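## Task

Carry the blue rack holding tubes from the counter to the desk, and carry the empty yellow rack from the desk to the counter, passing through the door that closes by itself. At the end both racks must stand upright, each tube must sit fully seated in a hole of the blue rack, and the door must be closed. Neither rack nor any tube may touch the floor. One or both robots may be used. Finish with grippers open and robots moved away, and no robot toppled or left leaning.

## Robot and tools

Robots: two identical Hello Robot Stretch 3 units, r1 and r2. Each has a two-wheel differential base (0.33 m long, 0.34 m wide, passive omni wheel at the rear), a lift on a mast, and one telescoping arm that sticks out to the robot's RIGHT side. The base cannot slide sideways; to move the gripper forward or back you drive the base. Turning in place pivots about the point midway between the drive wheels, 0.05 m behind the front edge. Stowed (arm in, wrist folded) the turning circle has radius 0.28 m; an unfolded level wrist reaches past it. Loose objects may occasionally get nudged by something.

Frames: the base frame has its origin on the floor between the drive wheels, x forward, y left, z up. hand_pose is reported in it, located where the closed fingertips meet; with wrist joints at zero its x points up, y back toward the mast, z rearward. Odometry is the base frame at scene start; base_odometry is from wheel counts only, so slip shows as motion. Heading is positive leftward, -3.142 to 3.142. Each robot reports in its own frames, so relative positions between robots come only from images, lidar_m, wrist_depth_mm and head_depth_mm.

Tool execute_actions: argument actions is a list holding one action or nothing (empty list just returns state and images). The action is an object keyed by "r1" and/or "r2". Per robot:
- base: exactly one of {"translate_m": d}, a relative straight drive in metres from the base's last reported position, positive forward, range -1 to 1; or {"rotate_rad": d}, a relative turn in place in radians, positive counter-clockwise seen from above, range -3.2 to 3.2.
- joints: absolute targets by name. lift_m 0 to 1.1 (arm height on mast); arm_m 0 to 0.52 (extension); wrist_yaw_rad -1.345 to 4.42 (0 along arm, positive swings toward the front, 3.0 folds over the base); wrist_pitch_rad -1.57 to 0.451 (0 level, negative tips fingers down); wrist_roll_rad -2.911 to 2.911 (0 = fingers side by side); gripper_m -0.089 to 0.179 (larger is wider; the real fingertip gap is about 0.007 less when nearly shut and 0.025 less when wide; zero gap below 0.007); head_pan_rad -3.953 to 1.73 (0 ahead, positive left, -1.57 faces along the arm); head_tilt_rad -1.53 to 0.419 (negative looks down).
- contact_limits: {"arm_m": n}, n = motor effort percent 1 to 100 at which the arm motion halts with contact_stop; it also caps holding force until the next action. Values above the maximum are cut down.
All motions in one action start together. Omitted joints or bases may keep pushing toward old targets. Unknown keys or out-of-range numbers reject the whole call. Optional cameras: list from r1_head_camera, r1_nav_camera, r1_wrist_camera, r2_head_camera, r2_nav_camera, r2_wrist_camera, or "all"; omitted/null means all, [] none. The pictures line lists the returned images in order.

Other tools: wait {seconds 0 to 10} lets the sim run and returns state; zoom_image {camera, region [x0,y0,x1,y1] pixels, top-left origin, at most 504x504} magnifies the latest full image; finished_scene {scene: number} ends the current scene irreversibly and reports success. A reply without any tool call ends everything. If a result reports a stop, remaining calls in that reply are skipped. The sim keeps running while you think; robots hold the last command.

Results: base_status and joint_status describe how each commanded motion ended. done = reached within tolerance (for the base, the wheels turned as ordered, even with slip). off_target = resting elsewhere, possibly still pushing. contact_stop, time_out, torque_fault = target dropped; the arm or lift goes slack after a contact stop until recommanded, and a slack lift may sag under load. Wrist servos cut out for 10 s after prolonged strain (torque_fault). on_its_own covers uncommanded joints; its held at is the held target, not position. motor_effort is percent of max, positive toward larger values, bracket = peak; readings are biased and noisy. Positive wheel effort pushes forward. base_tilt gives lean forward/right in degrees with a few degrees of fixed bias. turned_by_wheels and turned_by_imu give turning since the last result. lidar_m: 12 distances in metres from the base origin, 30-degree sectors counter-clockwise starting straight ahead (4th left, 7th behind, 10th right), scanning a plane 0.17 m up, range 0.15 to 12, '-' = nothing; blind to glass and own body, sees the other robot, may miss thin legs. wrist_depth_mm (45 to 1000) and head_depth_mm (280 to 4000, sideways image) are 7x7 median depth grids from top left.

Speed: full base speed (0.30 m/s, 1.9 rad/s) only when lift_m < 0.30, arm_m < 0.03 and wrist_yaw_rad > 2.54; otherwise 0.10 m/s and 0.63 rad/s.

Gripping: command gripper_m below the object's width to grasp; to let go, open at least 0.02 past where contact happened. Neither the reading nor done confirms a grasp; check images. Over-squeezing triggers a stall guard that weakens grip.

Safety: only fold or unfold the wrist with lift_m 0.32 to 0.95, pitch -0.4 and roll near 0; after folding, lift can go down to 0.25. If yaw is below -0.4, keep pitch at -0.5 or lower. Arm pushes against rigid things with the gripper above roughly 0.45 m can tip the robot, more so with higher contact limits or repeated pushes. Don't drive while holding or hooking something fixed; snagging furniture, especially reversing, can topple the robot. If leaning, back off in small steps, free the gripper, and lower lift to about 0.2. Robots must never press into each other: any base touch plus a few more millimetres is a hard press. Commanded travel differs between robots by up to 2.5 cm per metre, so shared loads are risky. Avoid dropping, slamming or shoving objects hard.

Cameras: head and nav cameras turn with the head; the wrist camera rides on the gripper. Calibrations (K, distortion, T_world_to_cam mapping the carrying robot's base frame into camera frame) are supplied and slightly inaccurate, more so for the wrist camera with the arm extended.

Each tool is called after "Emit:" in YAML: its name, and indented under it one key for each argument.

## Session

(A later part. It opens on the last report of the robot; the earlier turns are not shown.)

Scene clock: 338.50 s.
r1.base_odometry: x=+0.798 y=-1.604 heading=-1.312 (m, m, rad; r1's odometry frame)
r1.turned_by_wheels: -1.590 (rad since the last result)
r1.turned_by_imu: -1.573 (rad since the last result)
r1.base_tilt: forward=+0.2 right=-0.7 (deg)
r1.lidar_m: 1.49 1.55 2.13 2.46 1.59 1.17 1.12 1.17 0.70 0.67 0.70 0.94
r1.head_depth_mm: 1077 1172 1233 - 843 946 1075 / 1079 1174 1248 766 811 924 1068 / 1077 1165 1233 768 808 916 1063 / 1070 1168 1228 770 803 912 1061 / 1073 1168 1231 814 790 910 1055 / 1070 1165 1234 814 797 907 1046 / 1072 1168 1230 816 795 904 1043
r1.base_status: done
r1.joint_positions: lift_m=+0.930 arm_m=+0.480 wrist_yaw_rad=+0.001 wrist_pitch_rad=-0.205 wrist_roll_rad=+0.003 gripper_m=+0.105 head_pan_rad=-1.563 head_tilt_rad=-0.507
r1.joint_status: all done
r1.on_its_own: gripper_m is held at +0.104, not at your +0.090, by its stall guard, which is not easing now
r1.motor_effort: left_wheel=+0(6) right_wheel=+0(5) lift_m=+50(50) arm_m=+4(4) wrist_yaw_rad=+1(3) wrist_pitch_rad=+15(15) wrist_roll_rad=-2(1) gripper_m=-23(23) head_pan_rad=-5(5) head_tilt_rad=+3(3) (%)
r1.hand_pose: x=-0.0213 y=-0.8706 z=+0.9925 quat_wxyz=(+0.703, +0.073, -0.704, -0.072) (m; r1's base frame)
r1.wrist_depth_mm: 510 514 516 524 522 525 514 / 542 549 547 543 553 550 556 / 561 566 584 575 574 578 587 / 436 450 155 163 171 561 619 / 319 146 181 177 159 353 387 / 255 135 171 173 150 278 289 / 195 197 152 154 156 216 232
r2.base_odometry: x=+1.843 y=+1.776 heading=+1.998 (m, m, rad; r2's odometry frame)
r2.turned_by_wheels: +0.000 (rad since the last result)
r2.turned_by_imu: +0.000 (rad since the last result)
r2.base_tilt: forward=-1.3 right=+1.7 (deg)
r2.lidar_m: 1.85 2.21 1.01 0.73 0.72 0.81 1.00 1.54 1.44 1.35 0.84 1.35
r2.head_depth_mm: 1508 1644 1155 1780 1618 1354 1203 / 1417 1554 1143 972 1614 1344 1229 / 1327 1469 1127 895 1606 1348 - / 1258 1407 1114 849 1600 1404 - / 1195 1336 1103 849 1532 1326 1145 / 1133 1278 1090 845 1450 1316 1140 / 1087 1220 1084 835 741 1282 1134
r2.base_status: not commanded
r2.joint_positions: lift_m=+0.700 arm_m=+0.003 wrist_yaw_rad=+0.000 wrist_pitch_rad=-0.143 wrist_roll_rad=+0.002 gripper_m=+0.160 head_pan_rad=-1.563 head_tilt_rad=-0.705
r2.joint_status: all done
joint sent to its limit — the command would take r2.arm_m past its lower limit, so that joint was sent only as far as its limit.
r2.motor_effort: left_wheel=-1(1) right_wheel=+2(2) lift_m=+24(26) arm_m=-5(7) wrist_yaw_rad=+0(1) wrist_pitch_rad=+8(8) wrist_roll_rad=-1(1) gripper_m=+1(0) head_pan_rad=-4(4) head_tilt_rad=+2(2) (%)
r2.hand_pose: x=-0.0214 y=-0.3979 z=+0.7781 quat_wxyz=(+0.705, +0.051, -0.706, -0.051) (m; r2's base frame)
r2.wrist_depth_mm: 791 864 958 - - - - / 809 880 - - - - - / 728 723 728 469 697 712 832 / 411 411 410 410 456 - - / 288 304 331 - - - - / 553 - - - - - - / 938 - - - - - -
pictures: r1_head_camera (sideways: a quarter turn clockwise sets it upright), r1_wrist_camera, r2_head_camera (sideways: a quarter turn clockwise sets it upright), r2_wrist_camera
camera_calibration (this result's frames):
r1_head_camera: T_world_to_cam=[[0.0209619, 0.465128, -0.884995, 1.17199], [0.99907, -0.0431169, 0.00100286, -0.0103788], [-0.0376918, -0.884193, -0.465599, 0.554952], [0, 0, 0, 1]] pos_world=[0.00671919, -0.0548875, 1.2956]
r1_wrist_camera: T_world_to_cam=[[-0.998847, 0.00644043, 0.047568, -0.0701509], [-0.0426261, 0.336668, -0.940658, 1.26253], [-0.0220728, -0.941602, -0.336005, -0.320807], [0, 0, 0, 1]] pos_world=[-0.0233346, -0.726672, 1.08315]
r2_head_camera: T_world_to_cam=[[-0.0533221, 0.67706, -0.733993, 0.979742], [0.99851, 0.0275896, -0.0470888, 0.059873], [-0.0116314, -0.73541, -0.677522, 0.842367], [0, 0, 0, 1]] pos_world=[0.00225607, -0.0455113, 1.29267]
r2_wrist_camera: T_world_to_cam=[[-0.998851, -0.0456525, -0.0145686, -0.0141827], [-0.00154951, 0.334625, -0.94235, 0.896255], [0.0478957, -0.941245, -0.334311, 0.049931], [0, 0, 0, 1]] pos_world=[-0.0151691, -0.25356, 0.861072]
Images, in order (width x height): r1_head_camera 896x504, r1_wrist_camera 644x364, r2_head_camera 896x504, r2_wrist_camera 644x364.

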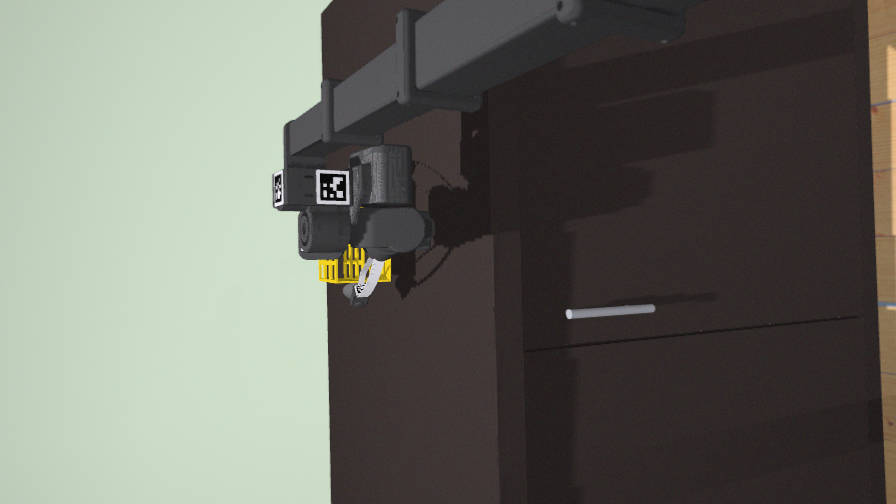

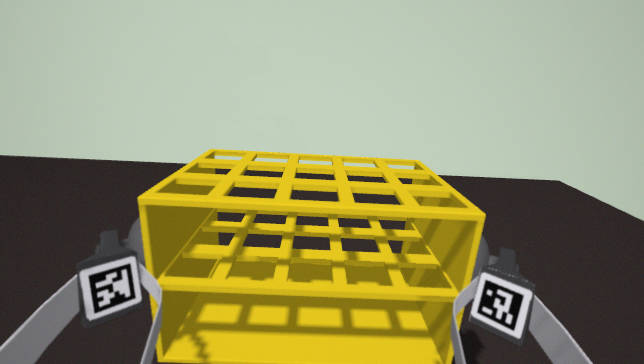

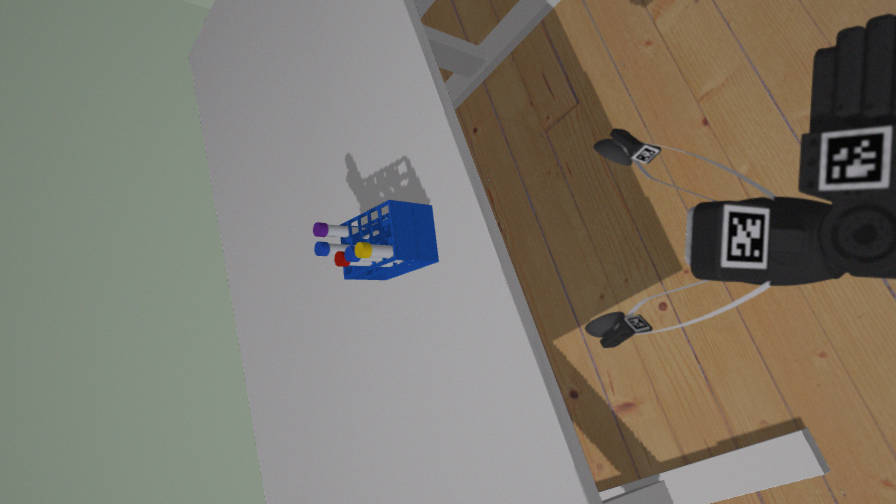

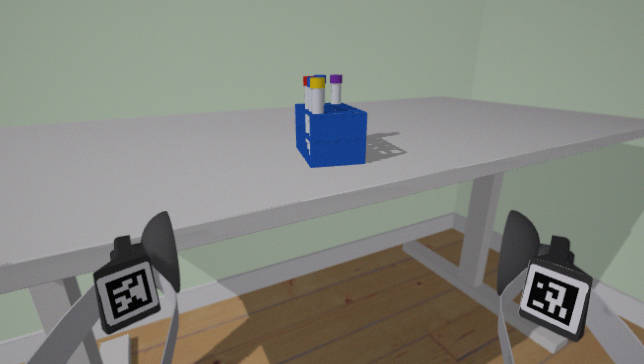

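Emit:
execute_actions:
  actions:
    - {"r1":{"joints":{"lift_m":0.883}},"r2":{"joints":{"head_pan_rad":-3.9,"head_tilt_rad":-0.4}}}
  cameras: ["r1_wrist_camera","r2_nav_camera"]

Emit:
execute_actions:
  actions:
    - {"r1":{"joints":{"gripper_m":0.179}}}
  cameras: []

Emit:
execute_actions:
  actions:
    - {"r1":{"joints":{"arm_m":0.15,"lift_m":0.895}}}
  cameras: ["r1_wrist_camera","r2_wrist_camera"]

Scene clock: 343.77 s.
r1.base_odometry: x=+0.798 y=-1.604 heading=-1.312 (m, m, rad; r1's odometry frame)
r1.turned_by_wheels: +0.000 (rad since the last result)
r1.turned_by_imu: -0.001 (rad since the last result)
r1.base_tilt: forward=+0.3 right=-0.8 (deg)
r1.lidar_m: 1.50 1.55 2.13 2.47 1.59 1.16 1.12 1.17 0.70 0.67 0.70 0.94
r1.head_depth_mm: 1075 1171 1229 845 - - 1078 / 1073 1168 1248 - 822 922 1073 / 1074 1171 1245 733 806 921 1063 / 1072 1169 1244 735 803 919 1062 / 1071 1171 1231 810 789 909 1051 / 1071 1170 1231 814 799 907 1049 / 1072 1169 1230 816 793 903 1043
r1.base_status: not commanded
r1.joint_positions: lift_m=+0.883 arm_m=+0.480 wrist_yaw_rad=+0.001 wrist_pitch_rad=-0.200 wrist_roll_rad=+0.003 gripper_m=+0.105 head_pan_rad=-1.563 head_tilt_rad=-0.507
r1.joint_status: all done
r1.on_its_own: gripper_m is held at +0.104, not at your +0.090, by its stall guard, which is not easing now
r1.motor_effort: left_wheel=+1(1) right_wheel=+0(0) lift_m=+25(45) arm_m=+4(4) wrist_yaw_rad=-1(1) wrist_pitch_rad=+12(15) wrist_roll_rad=-2(2) gripper_m=-24(23) head_pan_rad=-5(4) head_tilt_rad=+3(3) (%)
r1.hand_pose: x=-0.0213 y=-0.8710 z=+0.9476 quat_wxyz=(+0.703, +0.071, -0.704, -0.071) (m; r1's base frame)
r1.wrist_depth_mm: 509 520 514 520 512 527 535 / 526 543 548 551 550 565 560 / 552 554 567 578 569 587 583 / 325 332 158 158 166 412 433 / 233 146 179 178 158 259 286 / 191 136 171 173 151 204 213 / 144 147 150 153 152 158 171
r2.base_odometry: x=+1.843 y=+1.776 heading=+1.998 (m, m, rad; r2's odometry frame)
r2.turned_by_wheels: +0.000 (rad since the last result)
r2.turned_by_imu: +0.000 (rad since the last result)
r2.base_tilt: forward=-1.3 right=+1.7 (deg)
r2.lidar_m: 1.85 2.21 1.01 0.72 0.73 0.81 1.00 1.54 1.44 1.35 0.84 1.35
r2.head_depth_mm: - - - - - - - / 635 682 732 - - - - / 653 700 756 824 907 1009 1133 / 674 724 785 859 944 1056 1178 / 696 750 817 893 988 1105 1229 / 720 775 848 938 1038 1164 1287 / 743 807 885 973 1095 1228 1308
r2.base_status: not commanded
r2.joint_positions: lift_m=+0.700 arm_m=+0.003 wrist_yaw_rad=+0.000 wrist_pitch_rad=-0.143 wrist_roll_rad=+0.002 gripper_m=+0.160 head_pan_rad=-3.893 head_tilt_rad=-0.409
r2.joint_status: all done
r2.motor_effort: left_wheel=-1(1) right_wheel=+2(2) lift_m=+25(25) arm_m=-5(5) wrist_yaw_rad=+0(0) wrist_pitch_rad=+8(7) wrist_roll_rad=-1(1) gripper_m=+0(1) head_pan_rad=-5(52) head_tilt_rad=+2(15) (%)
r2.hand_pose: x=-0.0214 y=-0.3979 z=+0.7781 quat_wxyz=(+0.705, +0.051, -0.706, -0.051) (m; r2's base frame)
r2.wrist_depth_mm: 789 851 954 - - - - / 814 901 - - - - - / 722 727 718 467 716 716 847 / 410 412 410 408 461 - - / 286 305 330 - - - - / 555 - - - - - - / 951 - - - - - -
pictures: r1_wrist_camera, r2_nav_camera (sideways: a quarter turn counterclockwise sets it upright)
camera_calibration (this result's frames):
r1_wrist_camera: T_world_to_cam=[[-0.998848, 0.00666984, 0.0475264, -0.0677734], [-0.042616, 0.332157, -0.942261, 1.218], [-0.022071, -0.943201, -0.33149, -0.341905], [0, 0, 0, 1]] pos_world=[-0.0233351, -0.7266, 1.03756]
r2_nav_camera: T_world_to_cam=[[-0.311083, 0.254612, 0.915642, -1.1493], [0.696376, 0.716707, 0.0372941, 0.00440485], [-0.646752, 0.649233, -0.400261, 0.481141], [0, 0, 0, 1]] pos_world=[-0.0494151, -0.0229043, 1.24476]
Images, in order (width x height): r1_wrist_camera 644x364, r2_nav_camera 672x504.

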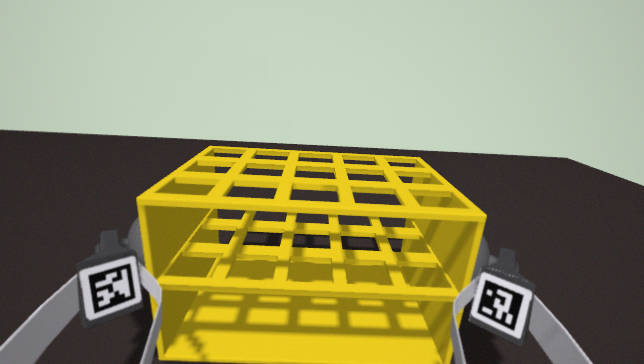

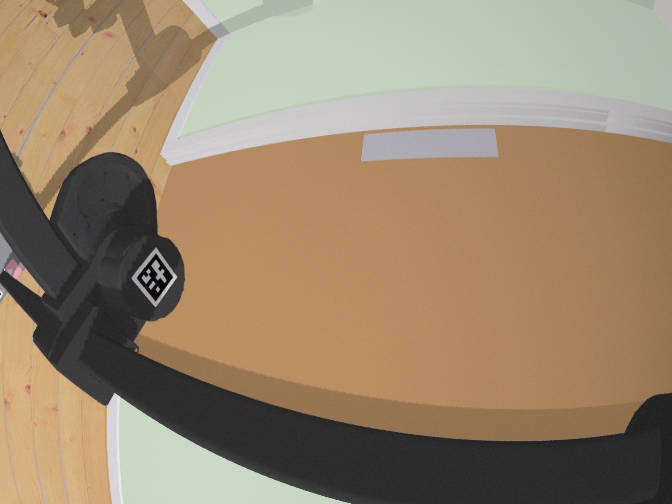

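Scene clock: 345.00 s.
r1.base_odometry: x=+0.798 y=-1.604 heading=-1.312 (m, m, rad; r1's odometry frame)
r1.turned_by_wheels: +0.000 (rad since the last result)
r1.turned_by_imu: +0.000 (rad since the last result)
r1.base_tilt: forward=+0.1 right=-0.7 (deg)
r1.lidar_m: 1.50 1.55 2.13 2.46 1.59 1.17 1.12 1.17 0.70 0.68 0.70 0.94
r1.head_depth_mm: 1075 1168 1239 848 - - 1076 / 1074 1174 1245 - 822 927 1070 / 1074 1169 1260 731 806 917 1065 / 1075 1167 1245 749 801 915 1058 / 1077 1168 1231 809 790 913 1054 / 1068 1164 1224 815 797 906 1049 / 1069 1169 1226 819 795 900 1040
r1.base_status: not commanded
r1.joint_positions: lift_m=+0.883 arm_m=+0.480 wrist_yaw_rad=+0.001 wrist_pitch_rad=-0.200 wrist_roll_rad=+0.003 gripper_m=+0.179 head_pan_rad=-1.563 head_tilt_rad=-0.507
r1.joint_status: all done
r1.motor_effort: left_wheel=+0(0) right_wheel=+0(0) lift_m=+25(25) arm_m=+4(4) wrist_yaw_rad=+0(2) wrist_pitch_rad=+12(12) wrist_roll_rad=-1(2) gripper_m=+0(99) head_pan_rad=-5(5) head_tilt_rad=+3(3) (%)
r1.hand_pose: x=-0.0213 y=-0.8710 z=+0.9476 quat_wxyz=(+0.703, +0.071, -0.704, -0.071) (m; r1's base frame)
r1.wrist_depth_mm: 518 514 514 513 524 523 530 / 543 550 546 541 544 551 560 / 554 553 562 573 583 589 588 / 326 329 154 164 169 414 439 / 244 146 177 174 158 263 286 / - 148 171 152 151 186 214 / 144 149 151 155 152 159 170
r2.base_odometry: x=+1.843 y=+1.776 heading=+1.998 (m, m, rad; r2's odometry frame)
r2.turned_by_wheels: +0.000 (rad since the last result)
r2.turned_by_imu: +0.000 (rad since the last result)
r2.base_tilt: forward=-1.3 right=+1.7 (deg)
r2.lidar_m: 1.85 2.21 1.01 0.73 0.72 0.81 1.00 1.54 1.44 1.36 0.84 1.35
r2.head_depth_mm: - - - - - - - / 632 681 734 - - - - / 651 703 757 827 907 1010 1130 / 675 725 790 857 945 1051 1179 / 694 751 815 891 987 1107 1230 / 719 778 850 934 1036 1169 1289 / 743 806 885 977 1093 1228 1309
r2.base_status: not commanded
r2.joint_positions: lift_m=+0.700 arm_m=+0.003 wrist_yaw_rad=+0.000 wrist_pitch_rad=-0.143 wrist_roll_rad=+0.002 gripper_m=+0.160 head_pan_rad=-3.893 head_tilt_rad=-0.409
r2.joint_status: not commanded
r2.motor_effort: left_wheel=-1(1) right_wheel=+2(2) lift_m=+24(25) arm_m=-6(5) wrist_yaw_rad=+0(0) wrist_pitch_rad=+7(8) wrist_roll_rad=-1(1) gripper_m=+1(0) head_pan_rad=-5(4) head_tilt_rad=+4(3) (%)
r2.hand_pose: x=-0.0214 y=-0.3979 z=+0.7781 quat_wxyz=(+0.705, +0.051, -0.706, -0.051) (m; r2's base frame)
r2.wrist_depth_mm: 778 874 964 - - - - / 806 900 - - - - - / 726 717 723 467 715 717 826 / 410 410 408 406 459 - - / 286 305 334 - - - - / 559 - - - - - - / 936 - - - - - -
pictures: none
No camera images: the call's "cameras" was empty. Leave "cameras" out to get every camera's image.

Scene clock: 348.63 s.
r1.base_odometry: x=+0.798 y=-1.604 heading=-1.312 (m, m, rad; r1's odometry frame)
r1.turned_by_wheels: +0.000 (rad since the last result)
r1.turned_by_imu: -0.001 (rad since the last result)
r1.base_tilt: forward=+0.2 right=-0.7 (deg)
r1.lidar_m: 1.49 1.55 2.13 2.46 1.59 1.17 1.13 1.16 0.71 0.67 0.70 0.94
r1.head_depth_mm: 1071 1171 1228 804 - - 1075 / 1078 1171 1237 806 - - 1070 / 1074 1165 1226 809 - - 1063 / 1068 1166 1234 812 801 917 1063 / 1069 1167 1231 812 804 911 1054 / 1074 1170 1237 815 799 906 1055 / 1073 1169 1232 815 794 901 1042
r1.base_status: not commanded
r1.joint_positions: lift_m=+0.895 arm_m=+0.150 wrist_yaw_rad=+0.001 wrist_pitch_rad=-0.199 wrist_roll_rad=+0.003 gripper_m=+0.179 head_pan_rad=-1.563 head_tilt_rad=-0.507
r1.joint_status: all done
r1.motor_effort: left_wheel=+0(1) right_wheel=+0(0) lift_m=+49(52) arm_m=-5(6) wrist_yaw_rad=+0(1) wrist_pitch_rad=+11(12) wrist_roll_rad=-2(2) gripper_m=+0(0) head_pan_rad=-4(5) head_tilt_rad=+3(3) (%)
r1.hand_pose: x=-0.0213 y=-0.5417 z=+0.9590 quat_wxyz=(+0.703, +0.071, -0.704, -0.070) (m; r1's base frame)
r1.wrist_depth_mm: 828 826 827 854 820 824 804 / 865 860 855 896 853 881 892 / 601 632 673 564 850 935 935 / 362 372 391 418 434 463 531 / 284 288 291 299 304 307 316 / - 328 335 340 342 345 353 / 350 354 351 362 364 375 382
r2.base_odometry: x=+1.843 y=+1.776 heading=+1.998 (m, m, rad; r2's odometry frame)
r2.turned_by_wheels: +0.000 (rad since the last result)
r2.turned_by_imu: +0.000 (rad since the last result)
r2.base_tilt: forward=-1.3 right=+1.7 (deg)
r2.lidar_m: 1.86 2.21 1.01 0.73 0.72 0.81 1.00 1.54 1.44 1.35 0.84 1.35
r2.head_depth_mm: - - - - - - - / 634 683 737 - - - - / 653 701 758 824 909 1008 1126 / 671 724 785 860 948 1056 1182 / 694 752 815 897 990 1105 1225 / 719 778 849 933 1039 1163 1292 / 744 808 883 979 1089 1231 1307
r2.base_status: not commanded
r2.joint_positions: lift_m=+0.700 arm_m=+0.003 wrist_yaw_rad=+0.000 wrist_pitch_rad=-0.143 wrist_roll_rad=+0.002 gripper_m=+0.160 head_pan_rad=-3.893 head_tilt_rad=-0.409
r2.joint_status: not commanded
r2.motor_effort: left_wheel=-1(1) right_wheel=+2(2) lift_m=+24(25) arm_m=-6(6) wrist_yaw_rad=+0(0) wrist_pitch_rad=+7(8) wrist_roll_rad=-1(1) gripper_m=+0(1) head_pan_rad=-5(5) head_tilt_rad=+4(4) (%)
r2.hand_pose: x=-0.0214 y=-0.3979 z=+0.7781 quat_wxyz=(+0.705, +0.051, -0.706, -0.051) (m; r2's base frame)
r2.wrist_depth_mm: 785 857 958 - - - - / 804 890 - - - - - / 723 719 713 466 712 704 832 / 412 411 410 407 461 - - / 287 306 331 - - - - / 553 - - - - - - / 945 - - - - - -
pictures: r1_wrist_camera, r2_wrist_camera
camera_calibration (this result's frames):
r1_wrist_camera: T_world_to_cam=[[-0.998847, 0.0067207, 0.04754, -0.0704969], [-0.0426376, 0.331061, -0.942645, 1.11916], [-0.0220739, -0.943585, -0.330393, -0.0288266], [0, 0, 0, 1]] pos_world=[-0.0233337, -0.397236, 1.04879]
r2_wrist_camera: T_world_to_cam=[[-0.998851, -0.0456526, -0.0145687, -0.0141827], [-0.00154948, 0.334625, -0.94235, 0.896255], [0.0478958, -0.941245, -0.334311, 0.049931], [0, 0, 0, 1]] pos_world=[-0.0151691, -0.25356, 0.861072]
Images, in order (width x height): r1_wrist_camera 644x364, r2_wrist_camera 644x364.

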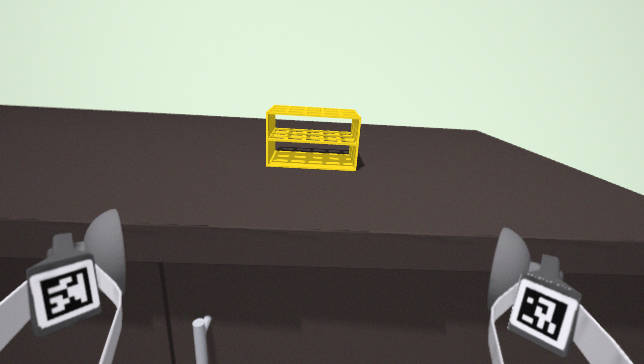

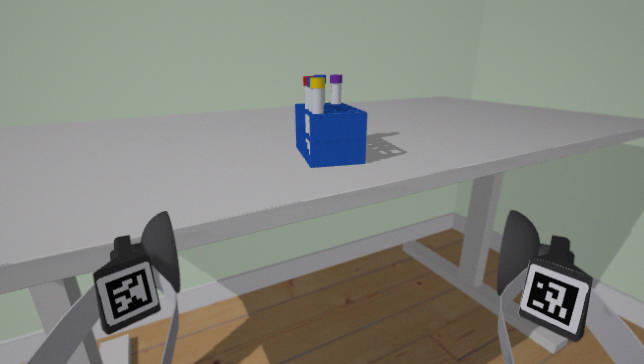

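Emit:
finished_scene:
  scene: 1

The scene is finished: the task was done.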